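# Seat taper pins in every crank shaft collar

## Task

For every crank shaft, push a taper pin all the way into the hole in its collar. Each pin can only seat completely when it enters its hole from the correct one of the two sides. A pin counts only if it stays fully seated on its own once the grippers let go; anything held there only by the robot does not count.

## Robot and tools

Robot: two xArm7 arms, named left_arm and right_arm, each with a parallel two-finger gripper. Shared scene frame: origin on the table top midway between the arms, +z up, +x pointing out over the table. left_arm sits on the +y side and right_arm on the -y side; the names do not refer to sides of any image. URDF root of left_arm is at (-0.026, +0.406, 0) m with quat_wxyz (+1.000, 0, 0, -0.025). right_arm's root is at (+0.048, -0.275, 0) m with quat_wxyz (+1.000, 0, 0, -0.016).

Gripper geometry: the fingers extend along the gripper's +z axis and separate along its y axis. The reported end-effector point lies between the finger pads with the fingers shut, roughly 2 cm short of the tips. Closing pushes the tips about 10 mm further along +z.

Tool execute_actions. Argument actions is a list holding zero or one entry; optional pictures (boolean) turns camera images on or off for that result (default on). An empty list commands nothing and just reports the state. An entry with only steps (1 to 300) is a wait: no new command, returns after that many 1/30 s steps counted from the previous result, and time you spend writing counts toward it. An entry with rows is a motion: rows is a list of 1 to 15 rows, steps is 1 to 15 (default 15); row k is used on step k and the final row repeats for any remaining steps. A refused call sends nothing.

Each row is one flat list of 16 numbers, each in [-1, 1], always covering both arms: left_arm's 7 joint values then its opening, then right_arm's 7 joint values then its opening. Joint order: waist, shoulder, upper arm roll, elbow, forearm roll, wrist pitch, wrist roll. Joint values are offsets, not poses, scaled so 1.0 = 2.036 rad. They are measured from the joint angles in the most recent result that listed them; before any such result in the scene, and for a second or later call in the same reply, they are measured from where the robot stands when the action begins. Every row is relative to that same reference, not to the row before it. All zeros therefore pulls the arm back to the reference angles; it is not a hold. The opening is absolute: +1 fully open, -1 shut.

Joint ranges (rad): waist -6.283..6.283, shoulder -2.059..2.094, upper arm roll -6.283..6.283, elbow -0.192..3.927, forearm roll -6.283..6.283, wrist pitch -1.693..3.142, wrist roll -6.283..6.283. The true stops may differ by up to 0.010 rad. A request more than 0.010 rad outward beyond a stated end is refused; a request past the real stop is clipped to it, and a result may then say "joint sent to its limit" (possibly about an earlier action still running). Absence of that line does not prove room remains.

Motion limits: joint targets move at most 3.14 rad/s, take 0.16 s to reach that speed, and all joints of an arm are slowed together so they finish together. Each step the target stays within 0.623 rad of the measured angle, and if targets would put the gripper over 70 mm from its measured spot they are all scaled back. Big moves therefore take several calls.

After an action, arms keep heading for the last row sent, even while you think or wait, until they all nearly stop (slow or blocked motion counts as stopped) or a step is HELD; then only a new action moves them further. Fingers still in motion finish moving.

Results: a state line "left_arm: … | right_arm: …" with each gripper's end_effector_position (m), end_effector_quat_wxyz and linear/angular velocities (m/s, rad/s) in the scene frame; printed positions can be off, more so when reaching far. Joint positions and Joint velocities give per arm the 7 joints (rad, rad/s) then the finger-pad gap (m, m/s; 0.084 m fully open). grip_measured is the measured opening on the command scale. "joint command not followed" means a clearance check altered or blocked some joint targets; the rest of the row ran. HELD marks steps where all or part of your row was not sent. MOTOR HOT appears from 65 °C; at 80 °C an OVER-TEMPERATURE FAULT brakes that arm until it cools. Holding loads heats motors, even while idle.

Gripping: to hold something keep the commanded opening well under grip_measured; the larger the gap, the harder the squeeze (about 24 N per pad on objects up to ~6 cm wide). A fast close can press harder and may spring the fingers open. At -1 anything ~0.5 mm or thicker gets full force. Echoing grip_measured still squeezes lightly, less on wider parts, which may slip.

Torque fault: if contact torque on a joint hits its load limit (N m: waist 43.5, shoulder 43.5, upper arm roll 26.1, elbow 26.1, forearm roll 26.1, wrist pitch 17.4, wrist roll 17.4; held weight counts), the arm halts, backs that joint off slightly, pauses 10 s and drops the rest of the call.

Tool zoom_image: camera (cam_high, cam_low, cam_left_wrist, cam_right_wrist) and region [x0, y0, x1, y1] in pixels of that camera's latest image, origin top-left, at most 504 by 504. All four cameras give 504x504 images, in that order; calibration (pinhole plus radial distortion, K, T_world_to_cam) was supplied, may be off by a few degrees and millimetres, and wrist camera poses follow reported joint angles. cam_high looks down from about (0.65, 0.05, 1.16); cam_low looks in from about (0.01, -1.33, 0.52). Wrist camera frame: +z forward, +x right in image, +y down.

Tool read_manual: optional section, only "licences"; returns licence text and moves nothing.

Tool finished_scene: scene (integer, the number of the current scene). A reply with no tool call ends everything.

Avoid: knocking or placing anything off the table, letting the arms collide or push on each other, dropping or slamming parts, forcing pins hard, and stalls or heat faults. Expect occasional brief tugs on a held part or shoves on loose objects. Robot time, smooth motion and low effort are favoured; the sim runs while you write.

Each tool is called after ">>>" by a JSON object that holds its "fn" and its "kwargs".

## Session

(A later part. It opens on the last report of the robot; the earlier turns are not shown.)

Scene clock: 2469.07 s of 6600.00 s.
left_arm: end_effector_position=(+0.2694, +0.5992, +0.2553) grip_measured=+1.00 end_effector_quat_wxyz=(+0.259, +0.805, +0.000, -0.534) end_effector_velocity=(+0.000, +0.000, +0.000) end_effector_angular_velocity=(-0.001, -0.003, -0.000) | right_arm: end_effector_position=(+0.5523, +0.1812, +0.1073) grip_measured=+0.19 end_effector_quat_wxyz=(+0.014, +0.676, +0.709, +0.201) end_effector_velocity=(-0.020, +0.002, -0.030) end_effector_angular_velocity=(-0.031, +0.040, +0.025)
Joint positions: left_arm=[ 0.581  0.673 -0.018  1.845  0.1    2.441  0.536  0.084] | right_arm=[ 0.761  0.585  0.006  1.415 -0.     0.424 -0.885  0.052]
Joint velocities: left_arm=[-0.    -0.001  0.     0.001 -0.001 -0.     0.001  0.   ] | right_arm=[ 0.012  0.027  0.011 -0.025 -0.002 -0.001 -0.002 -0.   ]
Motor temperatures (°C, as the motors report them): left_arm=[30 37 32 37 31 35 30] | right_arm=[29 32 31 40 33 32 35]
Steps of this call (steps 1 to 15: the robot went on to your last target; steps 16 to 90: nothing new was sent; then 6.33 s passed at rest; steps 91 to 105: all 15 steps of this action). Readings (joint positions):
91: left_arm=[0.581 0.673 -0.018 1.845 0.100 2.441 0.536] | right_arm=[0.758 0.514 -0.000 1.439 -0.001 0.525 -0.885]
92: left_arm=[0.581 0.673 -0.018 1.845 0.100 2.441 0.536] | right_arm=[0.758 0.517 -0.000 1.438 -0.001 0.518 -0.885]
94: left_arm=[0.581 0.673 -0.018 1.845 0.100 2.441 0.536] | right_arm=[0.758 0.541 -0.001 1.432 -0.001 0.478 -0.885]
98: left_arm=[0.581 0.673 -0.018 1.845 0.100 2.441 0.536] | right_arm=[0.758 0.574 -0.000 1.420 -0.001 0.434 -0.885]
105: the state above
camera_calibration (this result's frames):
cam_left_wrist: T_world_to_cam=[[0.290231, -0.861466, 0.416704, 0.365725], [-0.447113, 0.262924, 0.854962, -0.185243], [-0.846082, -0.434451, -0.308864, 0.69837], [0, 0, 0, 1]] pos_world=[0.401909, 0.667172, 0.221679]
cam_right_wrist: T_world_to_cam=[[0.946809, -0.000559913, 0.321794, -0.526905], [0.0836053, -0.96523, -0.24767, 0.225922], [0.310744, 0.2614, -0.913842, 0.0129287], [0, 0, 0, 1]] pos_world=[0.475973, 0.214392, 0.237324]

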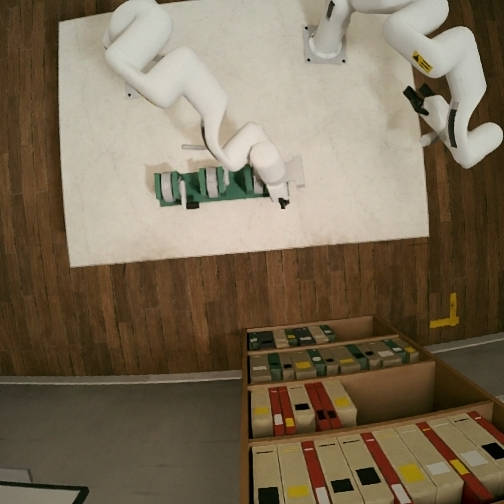

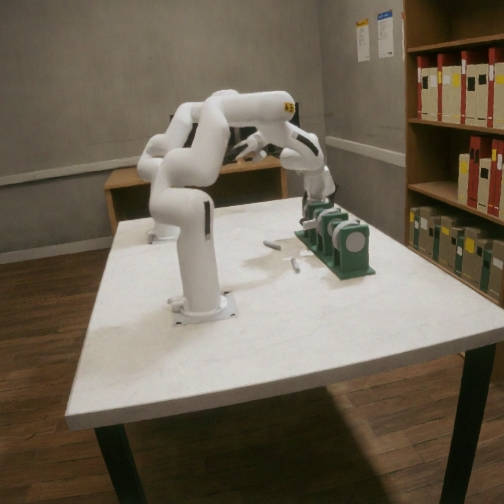

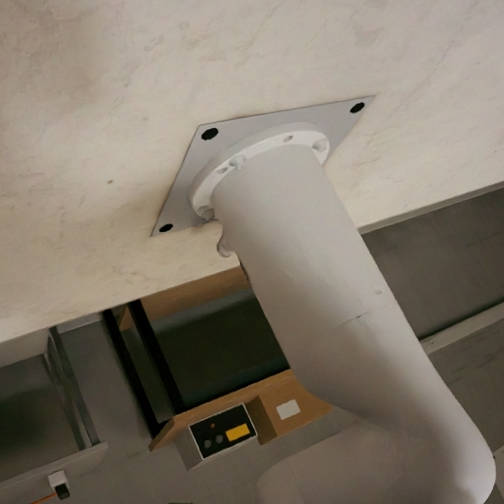

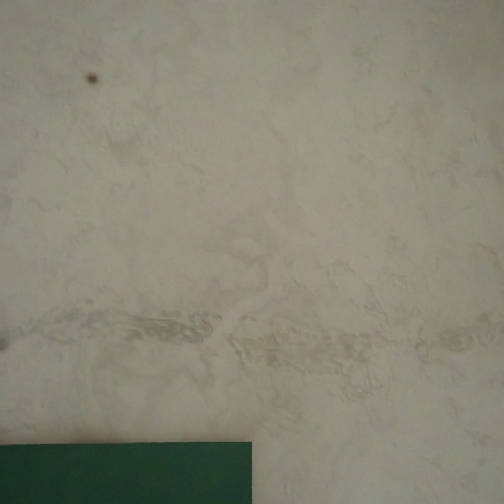

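>>> {"fn": "execute_actions", "kwargs": {"actions": [{"rows": [[0,0,0,0,0,0,0,1, 0,0,0,0,0,0,0,-0.1],[0,0,0,0,0,0,0,1, 0,0,0,0,0,0,0,-0.2],[0,0,0,0,0,0,0,1, 0,0,0,0,0,0,0,-0.3],[0,0,0,0,0,0,0,1, 0,0,0,0,0,0,0,-0.4],[0,0,0,0,0,0,0,1, 0,0,0,0,0,0,0,-0.5],[0,0,0,0,0,0,0,1, 0,0,0,0,0,0,0,-0.6],[0,0,0,0,0,0,0,1, 0,0,0,0,0,0,0,-0.7]], "steps": 15}], "pictures": false}}

Scene clock: 2475.07 s of 6600.00 s.
left_arm: end_effector_position=(+0.2694, +0.5992, +0.2553) grip_measured=+1.00 end_effector_quat_wxyz=(+0.259, +0.805, +0.000, -0.534) end_effector_velocity=(+0.000, +0.000, +0.000) end_effector_angular_velocity=(+0.002, -0.000, +0.000) | right_arm: end_effector_position=(+0.5523, +0.1810, +0.1069) grip_measured=-0.72 end_effector_quat_wxyz=(+0.014, +0.676, +0.709, +0.201) end_effector_velocity=(+0.001, -0.001, +0.000) end_effector_angular_velocity=(-0.000, -0.002, -0.000)
Joint positions: left_arm=[ 0.581  0.673 -0.018  1.845  0.1    2.441  0.536  0.084] | right_arm=[ 0.761  0.585  0.005  1.414 -0.001  0.424 -0.884  0.012]
Joint velocities: left_arm=[-0.     0.     0.     0.002  0.001  0.    -0.001 -0.   ] | right_arm=[ 0.001 -0.    -0.002 -0.     0.    -0.001 -0.001 -0.   ]
Motor temperatures (°C, as the motors report them): left_arm=[30 37 32 37 31 35 30] | right_arm=[29 32 32 39 33 32 35]
Steps of this call (steps 1 to 15: the robot went on to your last target; steps 16 to 90: nothing new was sent; then 2.50 s passed at rest; steps 91 to 105: all 15 steps of this action). Readings (joint positions):
91: left_arm=[0.581 0.673 -0.018 1.845 0.100 2.441 0.536] | right_arm=[0.761 0.586 0.006 1.415 -0.001 0.425 -0.884]
92: left_arm=[0.581 0.673 -0.018 1.845 0.100 2.441 0.536] | right_arm=[0.761 0.586 0.006 1.415 -0.001 0.425 -0.884]
94: left_arm=[0.581 0.673 -0.018 1.845 0.100 2.441 0.536] | right_arm=[0.761 0.585 0.006 1.415 -0.001 0.425 -0.884]
98: left_arm=[0.581 0.673 -0.018 1.845 0.100 2.441 0.536] | right_arm=[0.761 0.585 0.006 1.415 -0.001 0.424 -0.884]
105: the state above

>>> {"fn": "execute_actions", "kwargs": {"actions": [{"rows": [[0,0,0,0,0,0,0,1, 0,-0.035,-0.0025,0.012,0,0.05,0,0.2],[0,0,0,0,0,0,0,1, 0,-0.035,-0.0025,0.012,0,0.05,0,0.2],[0,0,0,0,0,0,0,1, 0,-0.035,-0.0025,0.012,0,0.05,0,0.2],[0,0,0,0,0,0,0,1, 0,-0.035,-0.0025,0.012,0,0.05,0,0.2],[0,0,0,0,0,0,0,1, 0,-0.06,-0.0025,0.05,0,0.12,0,0.2],[0,0,0,0,0,0,0,1, 0,-0.06,-0.0025,0.05,0,0.12,0,0.2],[0,0,0,0,0,0,0,1, 0,-0.06,-0.0025,0.05,0,0.12,0,0.2],[0,0,0,0,0,0,0,1, -0.064,-0.1796,-0.0025,-0.125,0,0.057,-0.062,0.2]], "steps": 15}], "pictures": false}}

>>> {"fn": "execute_actions", "kwargs": {"actions": [{"steps": 15}]}}

Scene clock: 2490.77 s of 6600.00 s.
left_arm: end_effector_position=(+0.2694, +0.5992, +0.2553) grip_measured=+1.00 end_effector_quat_wxyz=(+0.259, +0.805, +0.000, -0.534) end_effector_velocity=(-0.000, -0.000, -0.000) end_effector_angular_velocity=(-0.001, +0.002, +0.000) | right_arm: end_effector_position=(+0.5613, +0.1108, +0.2144) grip_measured=+0.19 end_effector_quat_wxyz=(+0.034, +0.679, +0.704, +0.204) end_effector_velocity=(-0.065, -0.490, -0.213) end_effector_angular_velocity=(-0.351, +0.170, -0.176)
Joint positions: left_arm=[ 0.581  0.673 -0.018  1.845  0.1    2.441  0.536  0.084] | right_arm=[ 0.68   0.309 -0.005  1.319 -0.001  0.593 -0.962  0.052]
Joint velocities: left_arm=[-0.     0.     0.    -0.001 -0.     0.    -0.    -0.   ] | right_arm=[-0.491 -0.714 -0.06  -1.479  0.003 -0.418 -0.41  -0.   ]
Motor temperatures (°C, as the motors report them): left_arm=[30 37 32 37 31 35 30] | right_arm=[30 32 33 37 33 32 35]
Steps of this call (steps 1 to 15: the robot went on to your last target; steps 16 to 90: nothing new was sent; then 12.20 s passed at rest; steps 91 to 105: all 15 steps of this action). Readings (joint positions):
91: left_arm=[0.581 0.673 -0.018 1.845 0.100 2.441 0.536] | right_arm=[0.761 0.585 0.005 1.415 -0.000 0.424 -0.884]
92: left_arm=[0.581 0.673 -0.018 1.845 0.100 2.441 0.536] | right_arm=[0.762 0.582 0.006 1.415 -0.000 0.431 -0.884]
94: left_arm=[0.581 0.673 -0.018 1.845 0.100 2.441 0.536] | right_arm=[0.762 0.558 0.003 1.418 -0.001 0.474 -0.884]
98: left_arm=[0.581 0.673 -0.018 1.845 0.100 2.441 0.536] | right_arm=[0.752 0.504 -0.013 1.457 -0.001 0.578 -0.885]
105: the state above

Scene clock: 2491.27 s of 6600.00 s.
left_arm: end_effector_position=(+0.2694, +0.5992, +0.2553) grip_measured=+1.00 end_effector_quat_wxyz=(+0.259, +0.805, +0.000, -0.534) end_effector_velocity=(+0.000, -0.000, -0.000) end_effector_angular_velocity=(-0.001, -0.000, +0.000) | right_arm: end_effector_position=(+0.5479, +0.0676, +0.2000) grip_measured=+0.19 end_effector_quat_wxyz=(+0.040, +0.679, +0.707, +0.195) end_effector_velocity=(+0.000, -0.003, +0.001) end_effector_angular_velocity=(+0.001, -0.002, -0.002)
Joint positions: left_arm=[ 0.581  0.673 -0.018  1.845  0.1    2.441  0.536  0.084] | right_arm=[ 0.632  0.221  0.001  1.161 -0.001  0.54  -1.01   0.052]
Joint velocities: left_arm=[ 0.     0.001 -0.     0.    -0.001  0.    -0.     0.   ] | right_arm=[-0.003 -0.007 -0.001 -0.007  0.001 -0.003 -0.002  0.   ]
Motor temperatures (°C, as the motors report them): left_arm=[30 37 32 37 31 35 30] | right_arm=[29 32 33 37 33 32 35]
Steps of this call (steps 1 to 15: the robot went on to your last target). Readings (joint positions):
1: left_arm=[0.581 0.673 -0.018 1.845 0.100 2.441 0.536] | right_arm=[0.665 0.286 -0.006 1.271 -0.001 0.580 -0.975]
2: left_arm=[0.581 0.673 -0.018 1.845 0.100 2.441 0.536] | right_arm=[0.652 0.267 -0.006 1.232 -0.001 0.568 -0.986]
4: left_arm=[0.581 0.673 -0.018 1.845 0.100 2.441 0.536] | right_arm=[0.639 0.243 -0.005 1.188 -0.001 0.554 -0.999]
8: left_arm=[0.581 0.673 -0.018 1.845 0.100 2.441 0.536] | right_arm=[0.634 0.225 0.002 1.167 -0.001 0.543 -1.008]
15: the state above
camera_calibration (this result's frames):
cam_left_wrist: T_world_to_cam=[[0.290231, -0.861466, 0.416704, 0.365725], [-0.447114, 0.262924, 0.854962, -0.185243], [-0.846082, -0.434451, -0.308865, 0.69837], [0, 0, 0, 1]] pos_world=[0.401909, 0.667172, 0.221679]
cam_right_wrist: T_world_to_cam=[[0.937488, -0.00311017, 0.348003, -0.552529], [0.0718752, -0.976671, -0.202354, 0.137785], [0.340514, 0.214717, -0.915394, 0.115899], [0, 0, 0, 1]] pos_world=[0.468621, 0.107967, 0.326256]

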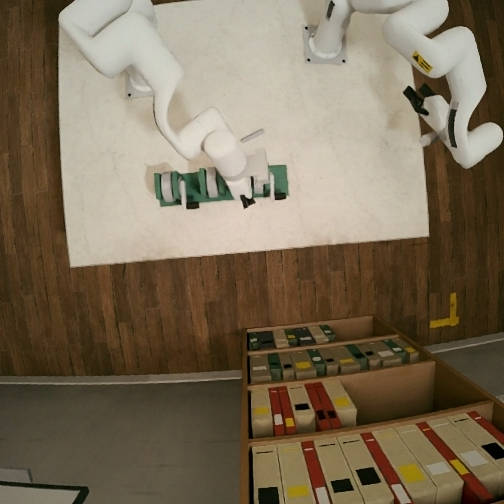

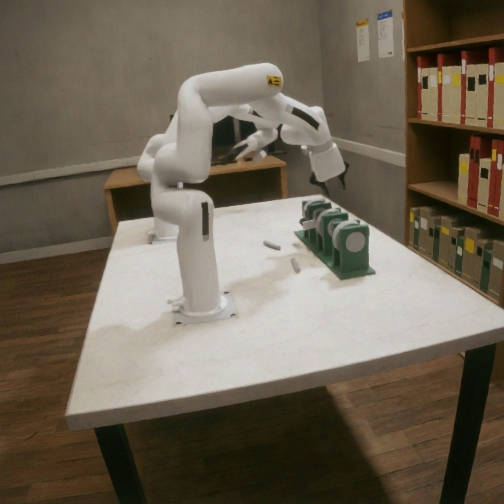

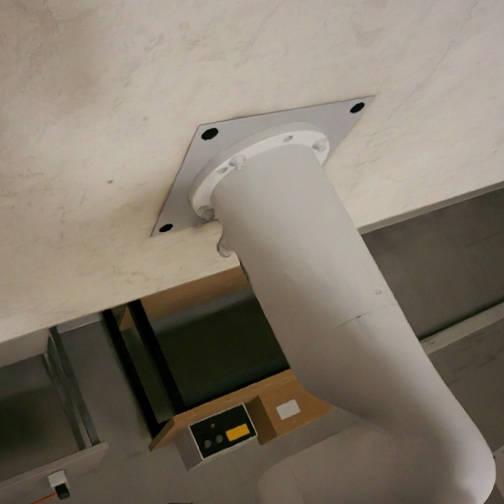

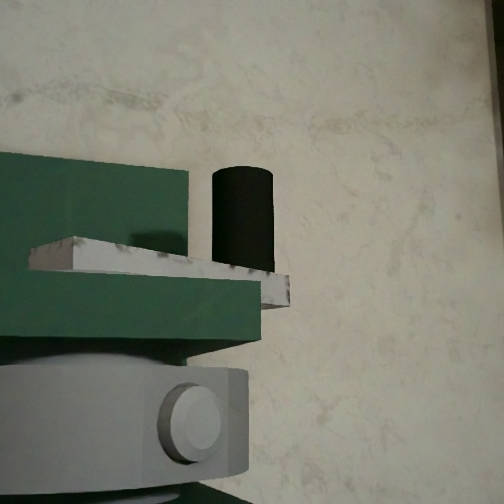

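>>> {"fn": "execute_actions", "kwargs": {"actions": [{"rows": [[0,0,0,0,0,0,0,1, 0.0657,0.3222,0,0.5753,0,0.4496,0.085,0.3]], "steps": 15}], "pictures": false}}

>>> {"fn": "execute_actions", "kwargs": {"actions": [{"steps": 20}]}}

Scene clock: 2535.03 s of 6600.00 s.
left_arm: end_effector_position=(+0.2694, +0.5992, +0.2553) grip_measured=+1.00 end_effector_quat_wxyz=(+0.259, +0.805, +0.000, -0.534) end_effector_velocity=(-0.000, -0.000, -0.001) end_effector_angular_velocity=(-0.001, +0.001, -0.000) | right_arm: end_effector_position=(+0.5650, +0.0959, +0.1947) grip_measured=+0.29 end_effector_quat_wxyz=(+0.030, +0.689, +0.706, +0.162) end_effector_velocity=(+0.000, -0.000, -0.000) end_effector_angular_velocity=(-0.000, +0.000, +0.000)
Joint positions: left_arm=[ 0.581  0.673 -0.018  1.845  0.1    2.441  0.536  0.084] | right_arm=[ 0.659  0.354 -0.005  1.366 -0.002  0.681 -0.972  0.056]
Joint velocities: left_arm=[ 0.     0.    -0.    -0.002  0.    -0.001  0.     0.   ] | right_arm=[ 0.     0.001 -0.001 -0.     0.001 -0.001 -0.001  0.   ]
Motor temperatures (°C, as the motors report them): left_arm=[30 37 32 38 31 35 30] | right_arm=[29 32 31 40 33 32 35]
TORQUE FAULT: the external load on joint 4 (elbow) of the right arm reached its load limit, and that arm stopped for 10 seconds. A torque fault stops only its own arm. That arm's remaining commands of this call were not run. Joint 4 (elbow) of that arm moved back by up to 3 degrees. That arm holds there, with its grip as last carried out, and accepts commands again: back off and push less far. That arm stops again, at the same cost, whenever a joint's load reaches its limit.
The stop of the right arm began at step 97 of this call (marked STOPPED below). From that step on that arm followed nothing that you had sent. 9 of its steps, steps kept back included, did not run and will not run. Nothing is kept back now, and the robot has no last target.
Steps of this call (steps 1 to 15: the robot went on to your last target; steps 16 to 90: nothing new was sent; then 30.53 s passed at rest; steps 91 to 105: all 15 steps of this action; steps 106 to 397: the stop continued). Readings (joint positions):
91: left_arm=[0.581 0.673 -0.018 1.845 0.100 2.441 0.536] | right_arm=[0.631 0.220 0.000 1.160 -0.001 0.541 -1.010]
92: left_arm=[0.581 0.673 -0.018 1.845 0.100 2.441 0.536] | right_arm=[0.632 0.225 -0.000 1.167 -0.001 0.547 -1.008]
94: left_arm=[0.581 0.673 -0.018 1.845 0.100 2.441 0.536] | right_arm=[0.642 0.270 -0.002 1.218 -0.000 0.597 -0.994]
97: left_arm=[0.581 0.673 -0.018 1.845 0.100 2.441 0.536] | right_arm=[0.659 0.362 -0.006 1.329 -0.002 0.680 -0.971] STOPPED (the right arm)
98: left_arm=[0.581 0.673 -0.018 1.845 0.100 2.441 0.536] | right_arm=[0.659 0.358 -0.005 1.329 -0.002 0.680 -0.971]
397: the state above

Scene clock: 2535.07 s of 6600.00 s.
left_arm: end_effector_position=(+0.2694, +0.5992, +0.2553) grip_measured=+1.00 end_effector_quat_wxyz=(+0.259, +0.805, +0.000, -0.534) end_effector_velocity=(-0.000, -0.000, +0.001) end_effector_angular_velocity=(+0.000, -0.001, -0.000) | right_arm: end_effector_position=(+0.5650, +0.0959, +0.1947) grip_measured=+0.29 end_effector_quat_wxyz=(+0.030, +0.689, +0.706, +0.162) end_effector_velocity=(-0.000, -0.000, -0.001) end_effector_angular_velocity=(-0.001, +0.001, -0.000)
Joint positions: left_arm=[ 0.581  0.673 -0.018  1.845  0.1    2.441  0.536  0.084] | right_arm=[ 0.659  0.354 -0.005  1.366 -0.002  0.681 -0.972  0.056]
Joint velocities: left_arm=[-0.    -0.002  0.     0.    -0.     0.001  0.     0.   ] | right_arm=[-0.     0.001  0.    -0.001 -0.    -0.001  0.    -0.   ]
Motor temperatures (°C, as the motors report them): left_arm=[30 37 32 38 31 35 30] | right_arm=[29 32 31 40 33 32 35]
A stop began in an earlier call of the same reply, so what this call sent did not run. Send another action.
Steps of this call (step 1: nothing new was sent). Readings (joint positions):
1: the state above
camera_calibration (this result's frames):
cam_left_wrist: T_world_to_cam=[[0.290231, -0.861466, 0.416704, 0.365726], [-0.447113, 0.262924, 0.854962, -0.185243], [-0.846082, -0.434451, -0.308864, 0.69837], [0, 0, 0, 1]] pos_world=[0.401909, 0.667172, 0.221679]
cam_right_wrist: T_world_to_cam=[[0.957353, -0.00560995, 0.288865, -0.566138], [0.0471781, -0.983356, -0.175455, 0.172473], [0.285042, 0.1816, -0.941155, 0.138601], [0, 0, 0, 1]] pos_world=[0.49435, 0.141257, 0.324243]

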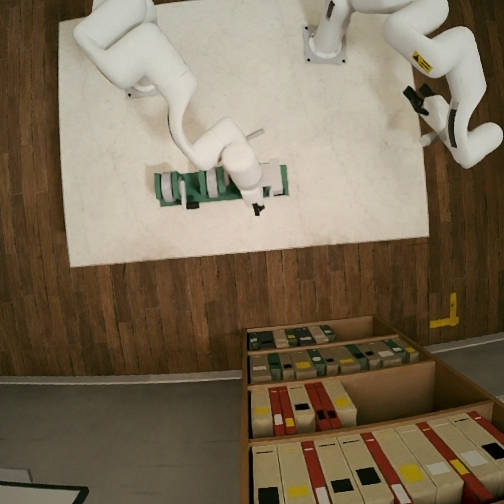

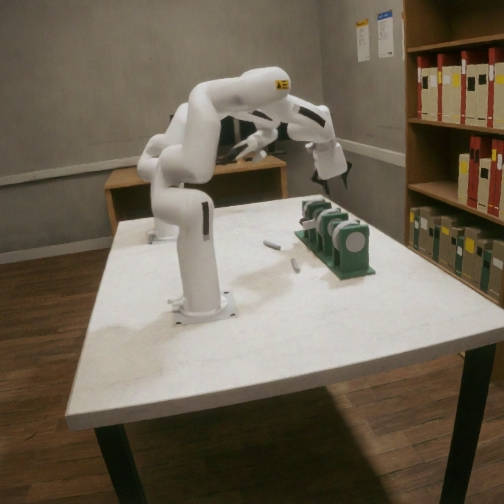

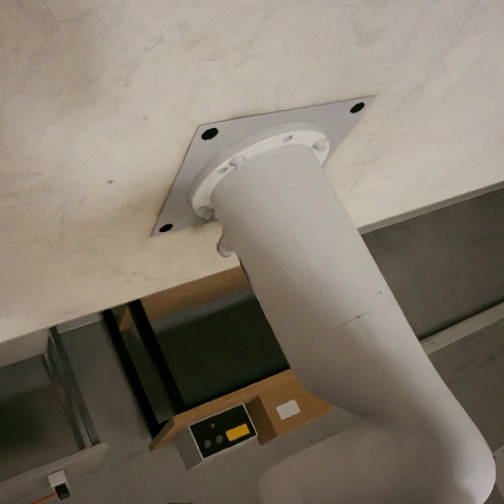

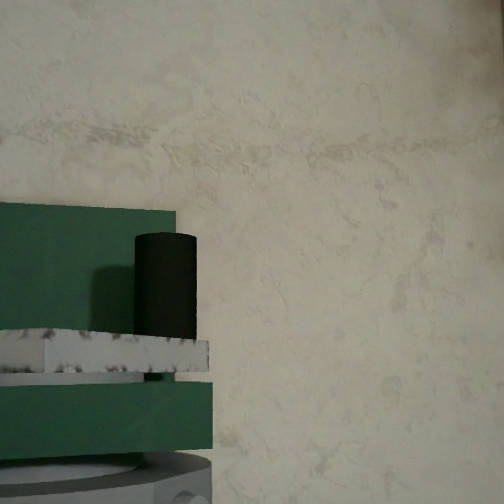

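>>> {"fn": "execute_actions", "kwargs": {"actions": [{"rows": [[0,0,0,0,0,0,0,1, 0,-0.03,0,0.03,0,0.06,0,0.3],[0,0,0,0,0,0,0,1, 0,-0.03,0,0.06,0,0.09,0,0.3],[0,0,0,0,0,0,0,1, 0,-0.03,0,0.10,0,0.13,0,0.3],[0,0,0,0,0,0,0,1, 0,-0.03,0,0.14,0,0.17,0,0.3]], "steps": 15}]}}

Scene clock: 2544.30 s of 6600.00 s.
left_arm: end_effector_position=(+0.2694, +0.5992, +0.2553) grip_measured=+1.00 end_effector_quat_wxyz=(+0.259, +0.805, +0.000, -0.534) end_effector_velocity=(+0.000, +0.000, +0.000) end_effector_angular_velocity=(+0.001, +0.000, -0.000) | right_arm: end_effector_position=(+0.5685, +0.0983, +0.3203) grip_measured=+0.29 end_effector_quat_wxyz=(+0.030, +0.689, +0.706, +0.163) end_effector_velocity=(-0.015, -0.011, -0.032) end_effector_angular_velocity=(-0.083, +0.113, +0.001)
Joint positions: left_arm=[ 0.581  0.673 -0.018  1.845  0.1    2.441  0.536  0.084] | right_arm=[ 0.659  0.293 -0.005  1.643 -0.002  1.017 -0.972  0.056]
Joint velocities: left_arm=[-0.     0.001 -0.     0.001  0.     0.    -0.     0.   ] | right_arm=[ 0.001  0.042 -0.     0.03  -0.001  0.129 -0.    -0.   ]
Motor temperatures (°C, as the motors report them): left_arm=[30 37 32 38 31 35 30] | right_arm=[29 32 31 40 33 32 35]
Steps of this call (steps 1 to 90: nothing new was sent; then 5.73 s passed at rest; steps 91 to 105: all 15 steps of this action). Readings (joint positions):
91: left_arm=[0.581 0.673 -0.018 1.845 0.100 2.441 0.536] | right_arm=[0.659 0.354 -0.005 1.367 -0.002 0.682 -0.972]
92: left_arm=[0.581 0.673 -0.018 1.845 0.100 2.441 0.536] | right_arm=[0.659 0.352 -0.005 1.368 -0.002 0.689 -0.972]
94: left_arm=[0.581 0.673 -0.018 1.845 0.100 2.441 0.536] | right_arm=[0.659 0.338 -0.005 1.392 -0.002 0.739 -0.972]
98: left_arm=[0.581 0.673 -0.018 1.845 0.100 2.441 0.536] | right_arm=[0.659 0.311 -0.005 1.531 -0.002 0.887 -0.972]
105: the state above
camera_calibration (this result's frames):
cam_left_wrist: T_world_to_cam=[[0.290231, -0.861466, 0.416704, 0.365726], [-0.447113, 0.262923, 0.854962, -0.185243], [-0.846082, -0.434451, -0.308865, 0.69837], [0, 0, 0, 1]] pos_world=[0.401909, 0.667172, 0.221678]
cam_right_wrist: T_world_to_cam=[[0.956729, -0.00682686, 0.2909, -0.605901], [0.0467586, -0.983126, -0.176855, 0.1974], [0.287198, 0.182804, -0.940266, 0.253851], [0, 0, 0, 1]] pos_world=[0.497548, 0.143528, 0.449855]

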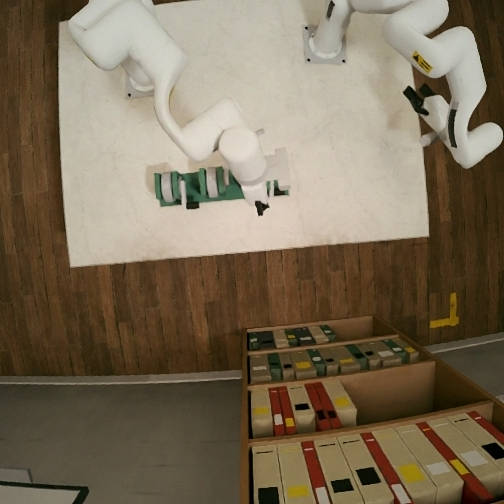

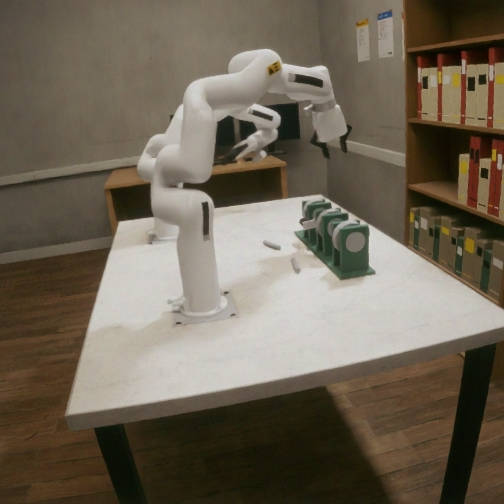

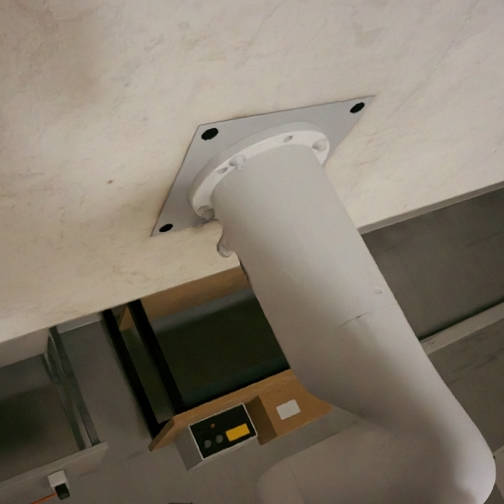

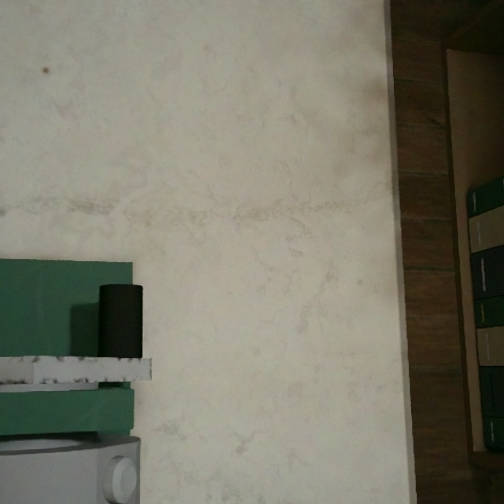

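>>> {"fn": "execute_actions", "kwargs": {"actions": [{"rows": [[0,-0.232,0.009,-0.2186,-0.049,-0.61,0.344,-1, -0.422,0,0,0,0,0,0,0.3]], "steps": 15}], "pictures": false}}

>>> {"fn": "execute_actions", "kwargs": {"actions": [{"steps": 15}]}}

Scene clock: 2607.47 s of 6600.00 s.
left_arm: end_effector_position=(+0.3752, +0.6440, +0.2238) grip_measured=-1.00 end_effector_quat_wxyz=(+0.112, +0.940, -0.303, -0.108) end_effector_velocity=(+0.417, +0.233, -0.005) end_effector_angular_velocity=(+0.868, -1.870, -0.403) | right_arm: end_effector_position=(+0.6603, -0.0881, +0.3216) grip_measured=+0.29 end_effector_quat_wxyz=(+0.056, +0.794, +0.585, +0.155) end_effector_velocity=(+0.142, -0.462, -0.001) end_effector_angular_velocity=(+0.001, -0.004, -0.753)
Joint positions: left_arm=[ 0.581  0.251 -0.002  1.453  0.012  1.513  1.15   0.   ] | right_arm=[ 0.334  0.293 -0.006  1.648 -0.002  1.023 -0.972  0.056]
Joint velocities: left_arm=[ 0.002 -0.222  0.014 -0.286 -0.059 -2.122  0.438  0.   ] | right_arm=[-0.754 -0.001 -0.    -0.006 -0.    -0.009 -0.001  0.   ]
Motor temperatures (°C, as the motors report them): left_arm=[30 37 32 38 31 35 30] | right_arm=[29 32 31 41 33 31 35]
Steps of this call (steps 1 to 30: the robot went on to your last target; steps 31 to 90: nothing new was sent; then 59.67 s passed at rest; steps 91 to 105: all 15 steps of this action). Readings (joint positions):
91: left_arm=[0.581 0.673 -0.018 1.845 0.100 2.440 0.537] | right_arm=[0.658 0.293 -0.005 1.651 -0.002 1.027 -0.972]
92: left_arm=[0.581 0.669 -0.018 1.840 0.099 2.433 0.544] | right_arm=[0.653 0.293 -0.003 1.651 -0.002 1.027 -0.972]
94: left_arm=[0.581 0.635 -0.016 1.802 0.091 2.383 0.594] | right_arm=[0.617 0.293 0.004 1.651 -0.002 1.027 -0.972]
98: left_arm=[0.581 0.437 -0.009 1.623 0.050 2.099 0.867] | right_arm=[0.510 0.293 -0.006 1.649 -0.002 1.025 -0.972]
105: the state above

Scene clock: 2607.97 s of 6600.00 s.
left_arm: end_effector_position=(+0.4332, +0.6760, +0.2395) grip_measured=-1.00 end_effector_quat_wxyz=(+0.001, +0.938, -0.345, -0.001) end_effector_velocity=(+0.004, +0.002, +0.005) end_effector_angular_velocity=(+0.012, -0.021, -0.005) | right_arm: end_effector_position=(+0.6863, -0.3260, +0.3207) grip_measured=+0.29 end_effector_quat_wxyz=(+0.085, +0.889, +0.426, +0.142) end_effector_velocity=(-0.038, -0.480, -0.002) end_effector_angular_velocity=(+0.000, -0.001, -0.750)
Joint positions: left_arm=[0.581 0.202 0.    1.4   0.    1.201 1.236 0.   ] | right_arm=[-0.043  0.293 -0.005  1.645 -0.002  1.019 -0.972  0.056]
Joint velocities: left_arm=[-0.    -0.008  0.    -0.002 -0.001 -0.018  0.006  0.   ] | right_arm=[-0.754 -0.001  0.002 -0.007  0.001 -0.007 -0.002 -0.   ]
Motor temperatures (°C, as the motors report them): left_arm=[30 37 32 38 31 35 30] | right_arm=[29 32 31 41 33 31 35]
Steps of this call (steps 1 to 15: the robot went on to your last target). Readings (joint positions):
1: left_arm=[0.581 0.243 -0.002 1.443 0.010 1.442 1.166] | right_arm=[0.309 0.293 -0.006 1.648 -0.002 1.023 -0.972]
2: left_arm=[0.581 0.234 -0.001 1.432 0.007 1.377 1.183] | right_arm=[0.283 0.293 -0.006 1.647 -0.002 1.022 -0.972]
4: left_arm=[0.581 0.216 -0.001 1.416 0.004 1.283 1.211] | right_arm=[0.233 0.293 -0.006 1.647 -0.002 1.022 -0.972]
8: left_arm=[0.581 0.204 -0.000 1.404 0.001 1.218 1.231] | right_arm=[0.133 0.293 -0.006 1.646 -0.002 1.021 -0.972]
15: the state above
camera_calibration (this result's frames):
cam_left_wrist: T_world_to_cam=[[-0.644604, -0.764378, 0.0145626, 0.826552], [-0.76449, 0.644305, -0.0206217, -0.0293088], [0.00638004, -0.0244257, -0.999681, 0.384446], [0, 0, 0, 1]] pos_world=[0.507939, 0.660072, 0.371682]
cam_right_wrist: T_world_to_cam=[[0.726006, -0.623274, 0.290594, -0.764179], [-0.599533, -0.780645, -0.176503, 0.284241], [0.33686, -0.0460782, -0.940427, 0.189261], [0, 0, 0, 1]] pos_world=[0.661456, -0.245681, 0.450221]

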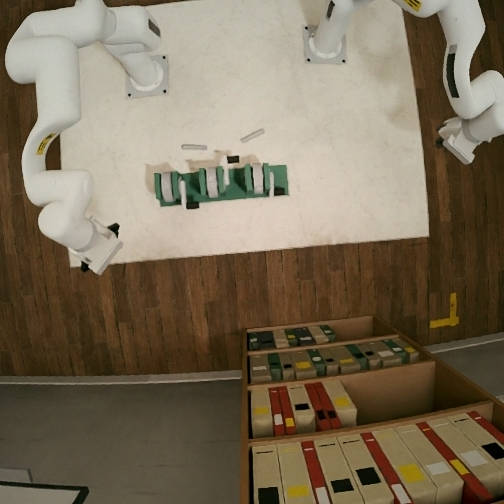

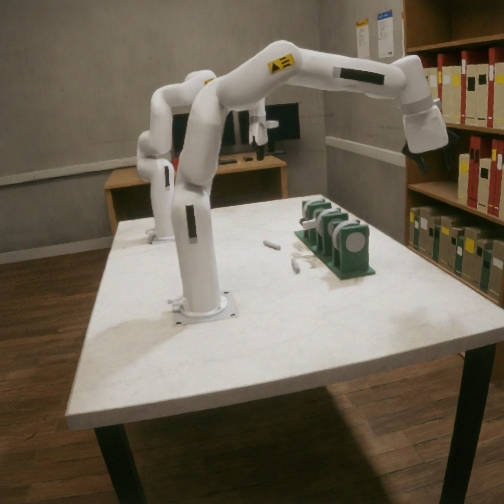

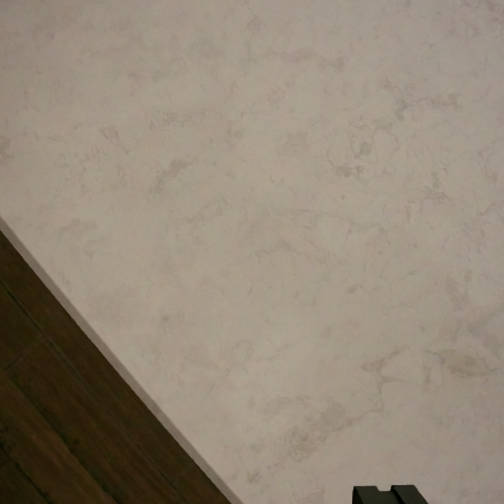

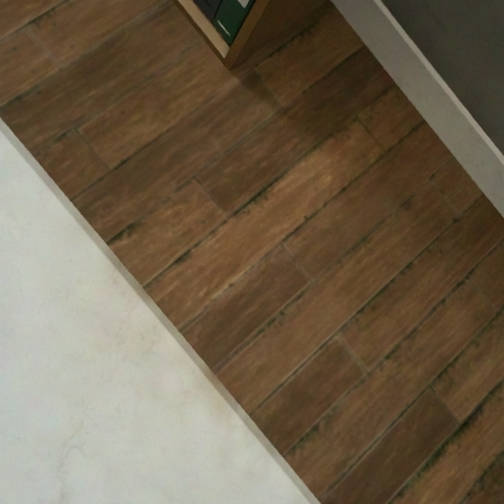

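>>> {"fn": "execute_actions", "kwargs": {"actions": [{"rows": [[-0.4255,0,0,0,0,0,0,-1, -0.1,0,0,0,0,0,0,0.3]], "steps": 15}], "pictures": false}}

>>> {"fn": "execute_actions", "kwargs": {"actions": [{"steps": 15}], "pictures": false}}

Scene clock: 2625.13 s of 6600.00 s.
left_arm: end_effector_position=(+0.5000, +0.4915, +0.2398) grip_measured=-1.00 end_effector_quat_wxyz=(+0.000, +0.859, -0.512, -0.000) end_effector_velocity=(+0.073, -0.456, -0.000) end_effector_angular_velocity=(+0.001, +0.003, -0.866) | right_arm: end_effector_position=(+0.6630, -0.4530, +0.3207) grip_measured=+0.29 end_effector_quat_wxyz=(+0.099, +0.928, +0.334, +0.133) end_effector_velocity=(-0.003, -0.011, +0.001) end_effector_angular_velocity=(-0.003, -0.001, -0.017)
Joint positions: left_arm=[ 0.212  0.201 -0.001  1.4    0.     1.2    1.236  0.   ] | right_arm=[-0.246  0.293 -0.004  1.645 -0.002  1.019 -0.972  0.056]
Joint velocities: left_arm=[-0.867 -0.     0.001 -0.001  0.001  0.002 -0.     0.   ] | right_arm=[-0.009 -0.001 -0.009  0.001 -0.001  0.001  0.     0.   ]
Motor temperatures (°C, as the motors report them): left_arm=[30 37 32 38 31 35 30] | right_arm=[29 32 31 41 33 31 35]
Steps of this call (steps 1 to 30: the robot went on to your last target; steps 31 to 90: nothing new was sent; then 13.67 s passed at rest; steps 91 to 105: all 15 steps of this action). Readings (joint positions):
91: left_arm=[0.581 0.201 0.000 1.400 0.000 1.199 1.237] | right_arm=[-0.201 0.293 -0.005 1.643 -0.002 1.017 -0.972]
92: left_arm=[0.576 0.201 0.002 1.400 0.000 1.199 1.237] | right_arm=[-0.205 0.293 -0.003 1.643 -0.002 1.017 -0.972]
94: left_arm=[0.537 0.201 0.009 1.400 0.001 1.199 1.236] | right_arm=[-0.226 0.293 -0.002 1.644 -0.002 1.018 -0.972]
98: left_arm=[0.415 0.201 -0.001 1.400 0.000 1.199 1.236] | right_arm=[-0.246 0.293 -0.009 1.644 -0.002 1.019 -0.972]
105: the state above

Scene clock: 2625.63 s of 6600.00 s.
left_arm: end_effector_position=(+0.4871, +0.2634, +0.2395) grip_measured=-1.00 end_effector_quat_wxyz=(+0.000, +0.729, -0.684, -0.001) end_effector_velocity=(-0.116, -0.414, +0.000) end_effector_angular_velocity=(-0.006, +0.004, -0.807) | right_arm: end_effector_position=(+0.6628, -0.4539, +0.3207) grip_measured=+0.29 end_effector_quat_wxyz=(+0.099, +0.928, +0.333, +0.133) end_effector_velocity=(+0.000, +0.001, -0.002) end_effector_angular_velocity=(-0.000, +0.003, +0.004)
Joint positions: left_arm=[-0.221  0.202 -0.001  1.4    0.     1.201  1.236  0.   ] | right_arm=[-0.247  0.293 -0.005  1.645 -0.002  1.019 -0.972  0.056]
Joint velocities: left_arm=[-0.78  -0.001 -0.027 -0.001 -0.002  0.003  0.001  0.   ] | right_arm=[ 0.001  0.002  0.001 -0.001 -0.001 -0.001 -0.002 -0.   ]
Motor temperatures (°C, as the motors report them): left_arm=[30 37 32 38 31 35 30] | right_arm=[29 32 31 41 33 31 35]
Steps of this call (steps 1 to 15: the robot went on to your last target). Readings (joint positions):
1: left_arm=[0.183 0.201 -0.001 1.400 0.000 1.200 1.236] | right_arm=[-0.246 0.293 -0.005 1.645 -0.002 1.019 -0.972]
2: left_arm=[0.154 0.201 -0.001 1.400 0.000 1.200 1.236] | right_arm=[-0.246 0.293 -0.005 1.645 -0.002 1.019 -0.972]
4: left_arm=[0.096 0.201 -0.001 1.400 0.000 1.200 1.236] | right_arm=[-0.247 0.293 -0.005 1.645 -0.002 1.019 -0.972]
8: left_arm=[-0.019 0.201 -0.001 1.400 0.000 1.200 1.236] | right_arm=[-0.247 0.293 -0.005 1.645 -0.002 1.019 -0.972]
15: the state above

>>> {"fn": "execute_actions", "kwargs": {"actions": [{"steps": 5}], "pictures": false}}

>>> {"fn": "execute_actions", "kwargs": {"actions": [{"rows": [[0,0.046,0,0.043,0,-0.004,0,-1, 0,0,0,0,0,0,0,0.3],[0,0.046,0,0.043,0,-0.004,0,-1, 0,0,0,0,0,0,0,0.3],[0,0.046,0,0.043,0,-0.004,0,-1, 0,0,0,0,0,0,0,0.3],[0,0.092,0,0.086,0,-0.008,0,-1, 0,0,0,0,0,0,0,0.3],[0,0.092,0,0.086,0,-0.008,0,-1, 0,0,0,0,0,0,0,0.3],[0,0.092,0,0.086,0,-0.008,0,-1, 0,0,0,0,0,0,0,0.3],[0,0.138,0,0.129,0,-0.011,0,-1, 0,0,0,0,0,0,0,0.3],[0,0.138,0,0.129,0,-0.011,0,-1, 0,0,0,0,0,0,0,0.3],[0,0.138,0,0.129,0,-0.011,0,-1, 0,0,0,0,0,0,0,0.3],[0,0.185,0,0.1718,0,-0.015,0,-1, 0,0,0,0,0,0,0,0.3]], "steps": 15}]}}

Scene clock: 2630.50 s of 6600.00 s.
left_arm: end_effector_position=(+0.4769, +0.2309, +0.2395) grip_measured=-1.00 end_effector_quat_wxyz=(+0.000, +0.707, -0.707, -0.001) end_effector_velocity=(-0.000, -0.000, -0.000) end_effector_angular_velocity=(-0.000, +0.001, -0.000) | right_arm: end_effector_position=(+0.6628, -0.4539, +0.3207) grip_measured=+0.29 end_effector_quat_wxyz=(+0.099, +0.928, +0.333, +0.133) end_effector_velocity=(-0.000, -0.000, -0.001) end_effector_angular_velocity=(-0.000, +0.001, -0.000)
Joint positions: left_arm=[-0.285  0.202  0.     1.4    0.     1.201  1.236  0.   ] | right_arm=[-0.247  0.293 -0.005  1.645 -0.002  1.019 -0.972  0.056]
Joint velocities: left_arm=[-0.     0.001  0.     0.    -0.     0.     0.     0.   ] | right_arm=[ 0.     0.    -0.001 -0.001  0.    -0.    -0.001 -0.   ]
Motor temperatures (°C, as the motors report them): left_arm=[30 37 32 39 31 35 30] | right_arm=[29 32 31 41 33 31 35]
Steps of this call (steps 1 to 30: the robot went on to your last target; steps 31 to 90: nothing new was sent; then 1.87 s passed at rest). Readings (joint positions):
1: left_arm=[-0.244 0.202 -0.002 1.400 0.000 1.201 1.236] | right_arm=[-0.247 0.293 -0.005 1.645 -0.002 1.019 -0.972]
2: left_arm=[-0.260 0.202 -0.005 1.400 -0.000 1.201 1.236] | right_arm=[-0.247 0.293 -0.005 1.645 -0.002 1.019 -0.972]
4: left_arm=[-0.275 0.201 -0.004 1.400 0.000 1.201 1.236] | right_arm=[-0.247 0.293 -0.005 1.645 -0.002 1.019 -0.972]
8: left_arm=[-0.280 0.202 0.003 1.400 0.001 1.201 1.236] | right_arm=[-0.247 0.293 -0.005 1.645 -0.002 1.019 -0.972]
90: the state above
All arms were judged still, so your last target was given up. Only a new action makes them travel on or press farther. Fingers that are still opening or closing keep moving.

Scene clock: 2631.00 s of 6600.00 s.
left_arm: end_effector_position=(+0.5583, +0.2027, +0.1732) grip_measured=-1.00 end_effector_quat_wxyz=(+0.001, +0.707, -0.707, -0.003) end_effector_velocity=(+0.050, -0.016, -0.112) end_effector_angular_velocity=(+0.028, +0.079, +0.002) | right_arm: end_effector_position=(+0.6628, -0.4539, +0.3207) grip_measured=+0.29 end_effector_quat_wxyz=(+0.099, +0.928, +0.333, +0.133) end_effector_velocity=(-0.000, -0.000, +0.000) end_effector_angular_velocity=(-0.000, -0.000, +0.001)
Joint positions: left_arm=[-0.285  0.555  0.     1.722  0.     1.173  1.236  0.   ] | right_arm=[-0.247  0.293 -0.005  1.645 -0.002  1.019 -0.972  0.056]
Joint velocities: left_arm=[ 0.001  0.359  0.001  0.261 -0.    -0.015 -0.     0.   ] | right_arm=[-0.001 -0.001  0.    -0.001  0.     0.    -0.002 -0.   ]
Motor temperatures (°C, as the motors report them): left_arm=[30 37 32 39 31 35 30] | right_arm=[29 32 31 41 33 31 35]
Steps of this call (steps 1 to 15: all 15 steps of this action). Readings (joint positions):
1: left_arm=[-0.285 0.202 0.000 1.401 0.000 1.201 1.236] | right_arm=[-0.247 0.293 -0.005 1.645 -0.002 1.019 -0.972]
2: left_arm=[-0.285 0.207 0.000 1.406 0.000 1.201 1.236] | right_arm=[-0.247 0.293 -0.005 1.645 -0.002 1.019 -0.972]
4: left_arm=[-0.285 0.243 -0.000 1.444 0.000 1.197 1.236] | right_arm=[-0.247 0.293 -0.005 1.645 -0.002 1.019 -0.972]
8: left_arm=[-0.285 0.363 0.000 1.549 0.000 1.187 1.236] | right_arm=[-0.247 0.293 -0.005 1.645 -0.002 1.019 -0.972]
15: the state above
camera_calibration (this result's frames):
cam_left_wrist: T_world_to_cam=[[-0.999836, -0.00415618, 0.0176242, 0.590153], [-0.00449906, 0.999801, -0.0194606, -0.126622], [-0.0175398, -0.0195367, -0.999655, 0.318206], [0, 0, 0, 1]] pos_world=[0.595068, 0.135266, 0.305231]
cam_right_wrist: T_world_to_cam=[[0.585012, -0.757177, 0.290594, -0.79416], [-0.744973, -0.643321, -0.176503, 0.329004], [0.320589, -0.113228, -0.940427, 0.171596], [0, 0, 0, 1]] pos_world=[0.65468, -0.370235, 0.450221]

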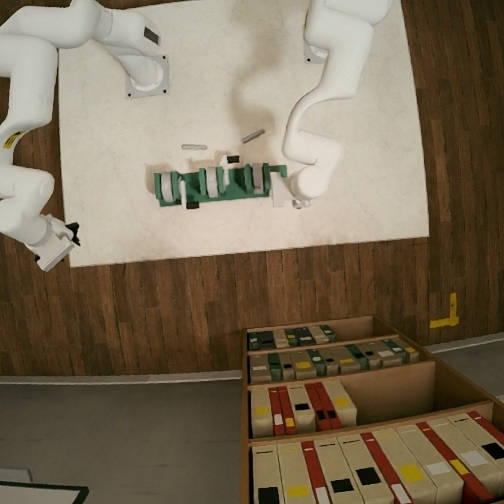

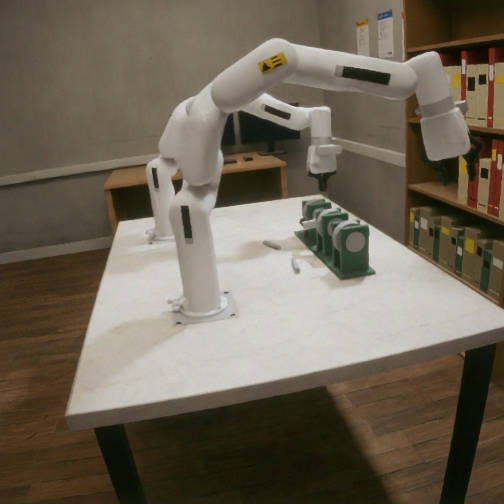

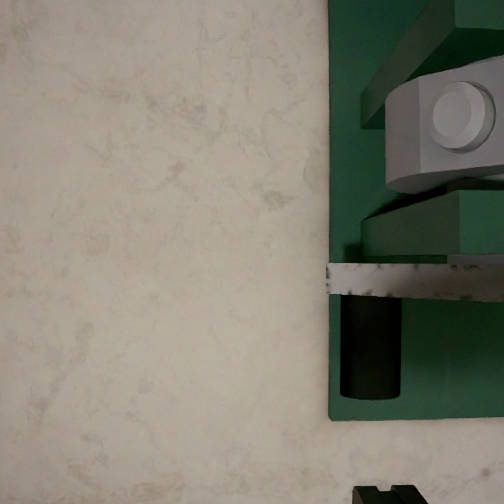

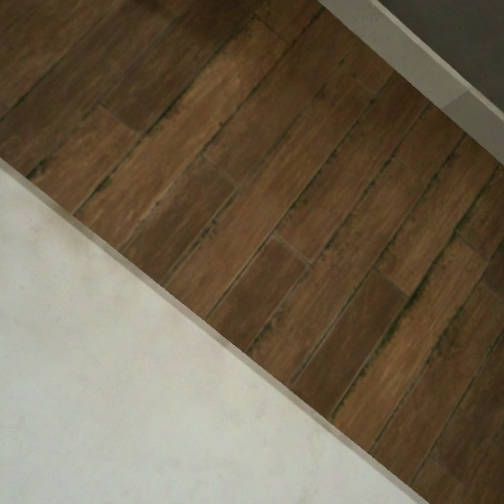

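>>> {"fn": "zoom_image", "kwargs": {"camera": "cam_left_wrist", "region": [360, 50, 504, 200]}}

Region (360, 50, 504, 200) of cam_left_wrist's 504x504 image, scaled by 3.360, with more detail than that image has; it fills the left 484 columns of this view, and the rest is white.

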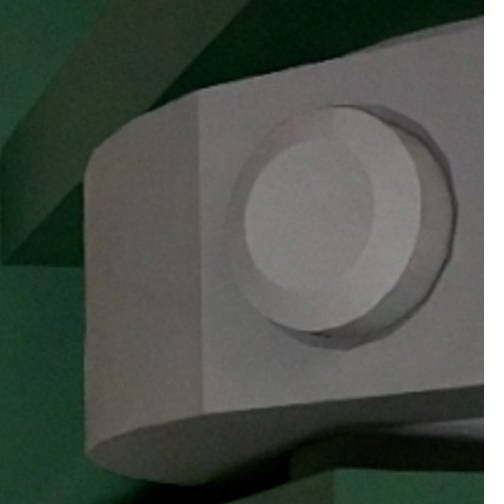

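>>> {"fn": "execute_actions", "kwargs": {"actions": [{"rows": [[-0.005,0.04,0,0.03,0,-0.01,-0.005,-1, 0,0,0,0,0,0,0,0.3],[-0.005,0.04,0,0.03,0,-0.01,-0.005,-1, 0,0,0,0,0,0,0,0.3],[-0.005,0.04,0,0.03,0,-0.01,-0.005,-1, 0,0,0,0,0,0,0,0.3],[-0.005,0.04,0,0.03,0,-0.01,-0.005,-1, 0,0,0,0,0,0,0,0.3],[-0.005,0.0684,0,0.0343,0,-0.037,-0.005,-1, 0,0,0,0,0,0,0,0.3]], "steps": 15}]}}

Scene clock: 2653.70 s of 6600.00 s.
left_arm: end_effector_position=(+0.5800, +0.1885, +0.1217) grip_measured=-1.00 end_effector_quat_wxyz=(-0.001, +0.707, -0.707, +0.001) end_effector_velocity=(+0.017, -0.010, +0.025) end_effector_angular_velocity=(-0.027, -0.067, -0.005) | right_arm: end_effector_position=(+0.6628, -0.4539, +0.3207) grip_measured=+0.29 end_effector_quat_wxyz=(+0.099, +0.928, +0.333, +0.133) end_effector_velocity=(+0.000, +0.001, +0.000) end_effector_angular_velocity=(+0.001, -0.000, +0.001)
Joint positions: left_arm=[-0.295  0.691  0.     1.792  0.     1.099  1.226  0.   ] | right_arm=[-0.247  0.293 -0.005  1.645 -0.002  1.019 -0.972  0.056]
Joint velocities: left_arm=[-0.003 -0.013 -0.003  0.035 -0.    -0.025 -0.001  0.   ] | right_arm=[-0.     0.     0.002  0.     0.     0.    -0.     0.   ]
Motor temperatures (°C, as the motors report them): left_arm=[30 37 32 39 31 35 30] | right_arm=[29 32 31 41 33 31 35]
Steps of this call (steps 1 to 30: the robot went on to your last target; steps 31 to 90: nothing new was sent; then 19.20 s passed at rest; steps 91 to 105: all 15 steps of this action). Readings (joint positions):
91: left_arm=[-0.285 0.579 0.000 1.750 0.000 1.170 1.236] | right_arm=[-0.247 0.293 -0.005 1.645 -0.002 1.019 -0.972]
92: left_arm=[-0.286 0.583 0.000 1.754 0.000 1.168 1.235] | right_arm=[-0.247 0.293 -0.005 1.645 -0.002 1.019 -0.972]
94: left_arm=[-0.290 0.608 0.001 1.772 0.000 1.159 1.230] | right_arm=[-0.247 0.293 -0.005 1.645 -0.002 1.019 -0.972]
98: left_arm=[-0.295 0.664 -0.001 1.786 0.000 1.122 1.227] | right_arm=[-0.247 0.293 -0.005 1.645 -0.002 1.019 -0.972]
105: the state above
camera_calibration (this result's frames):
cam_left_wrist: T_world_to_cam=[[-0.99993, -0.00445341, 0.0109221, 0.613566], [-0.00468935, 0.999754, -0.0216731, -0.112988], [-0.0108229, -0.0217228, -0.999705, 0.263321], [0, 0, 0, 1]] pos_world=[0.615843, 0.121413, 0.254093]
cam_right_wrist: T_world_to_cam=[[0.585011, -0.757177, 0.290594, -0.79416], [-0.744973, -0.643321, -0.176503, 0.329004], [0.320589, -0.113228, -0.940427, 0.171596], [0, 0, 0, 1]] pos_world=[0.65468, -0.370234, 0.450221]

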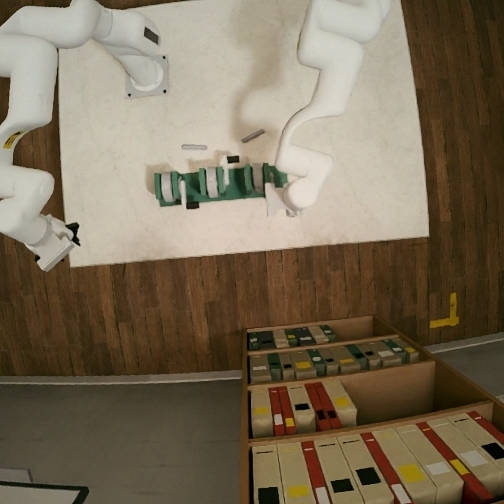

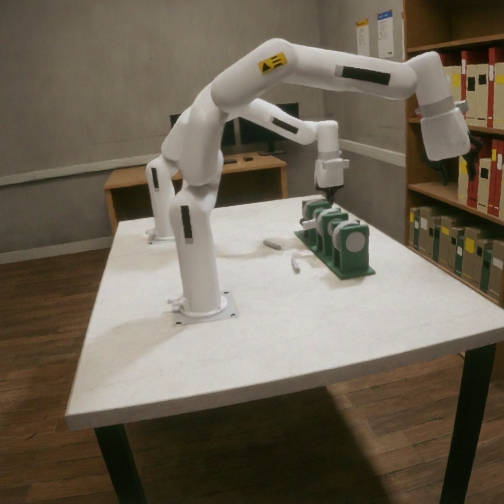

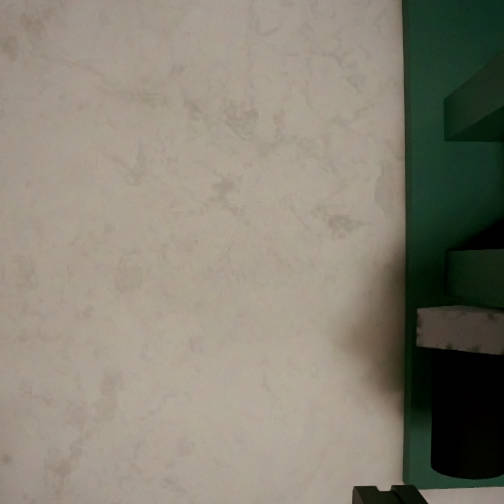

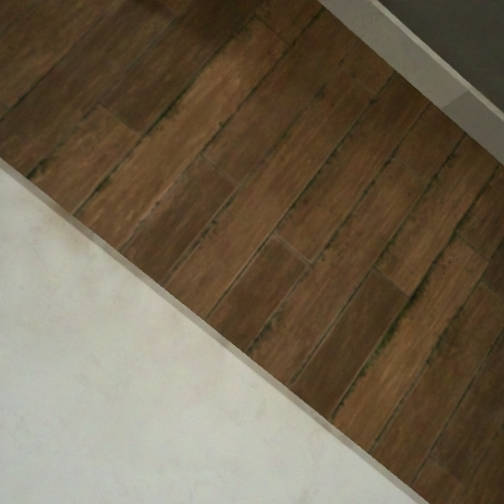

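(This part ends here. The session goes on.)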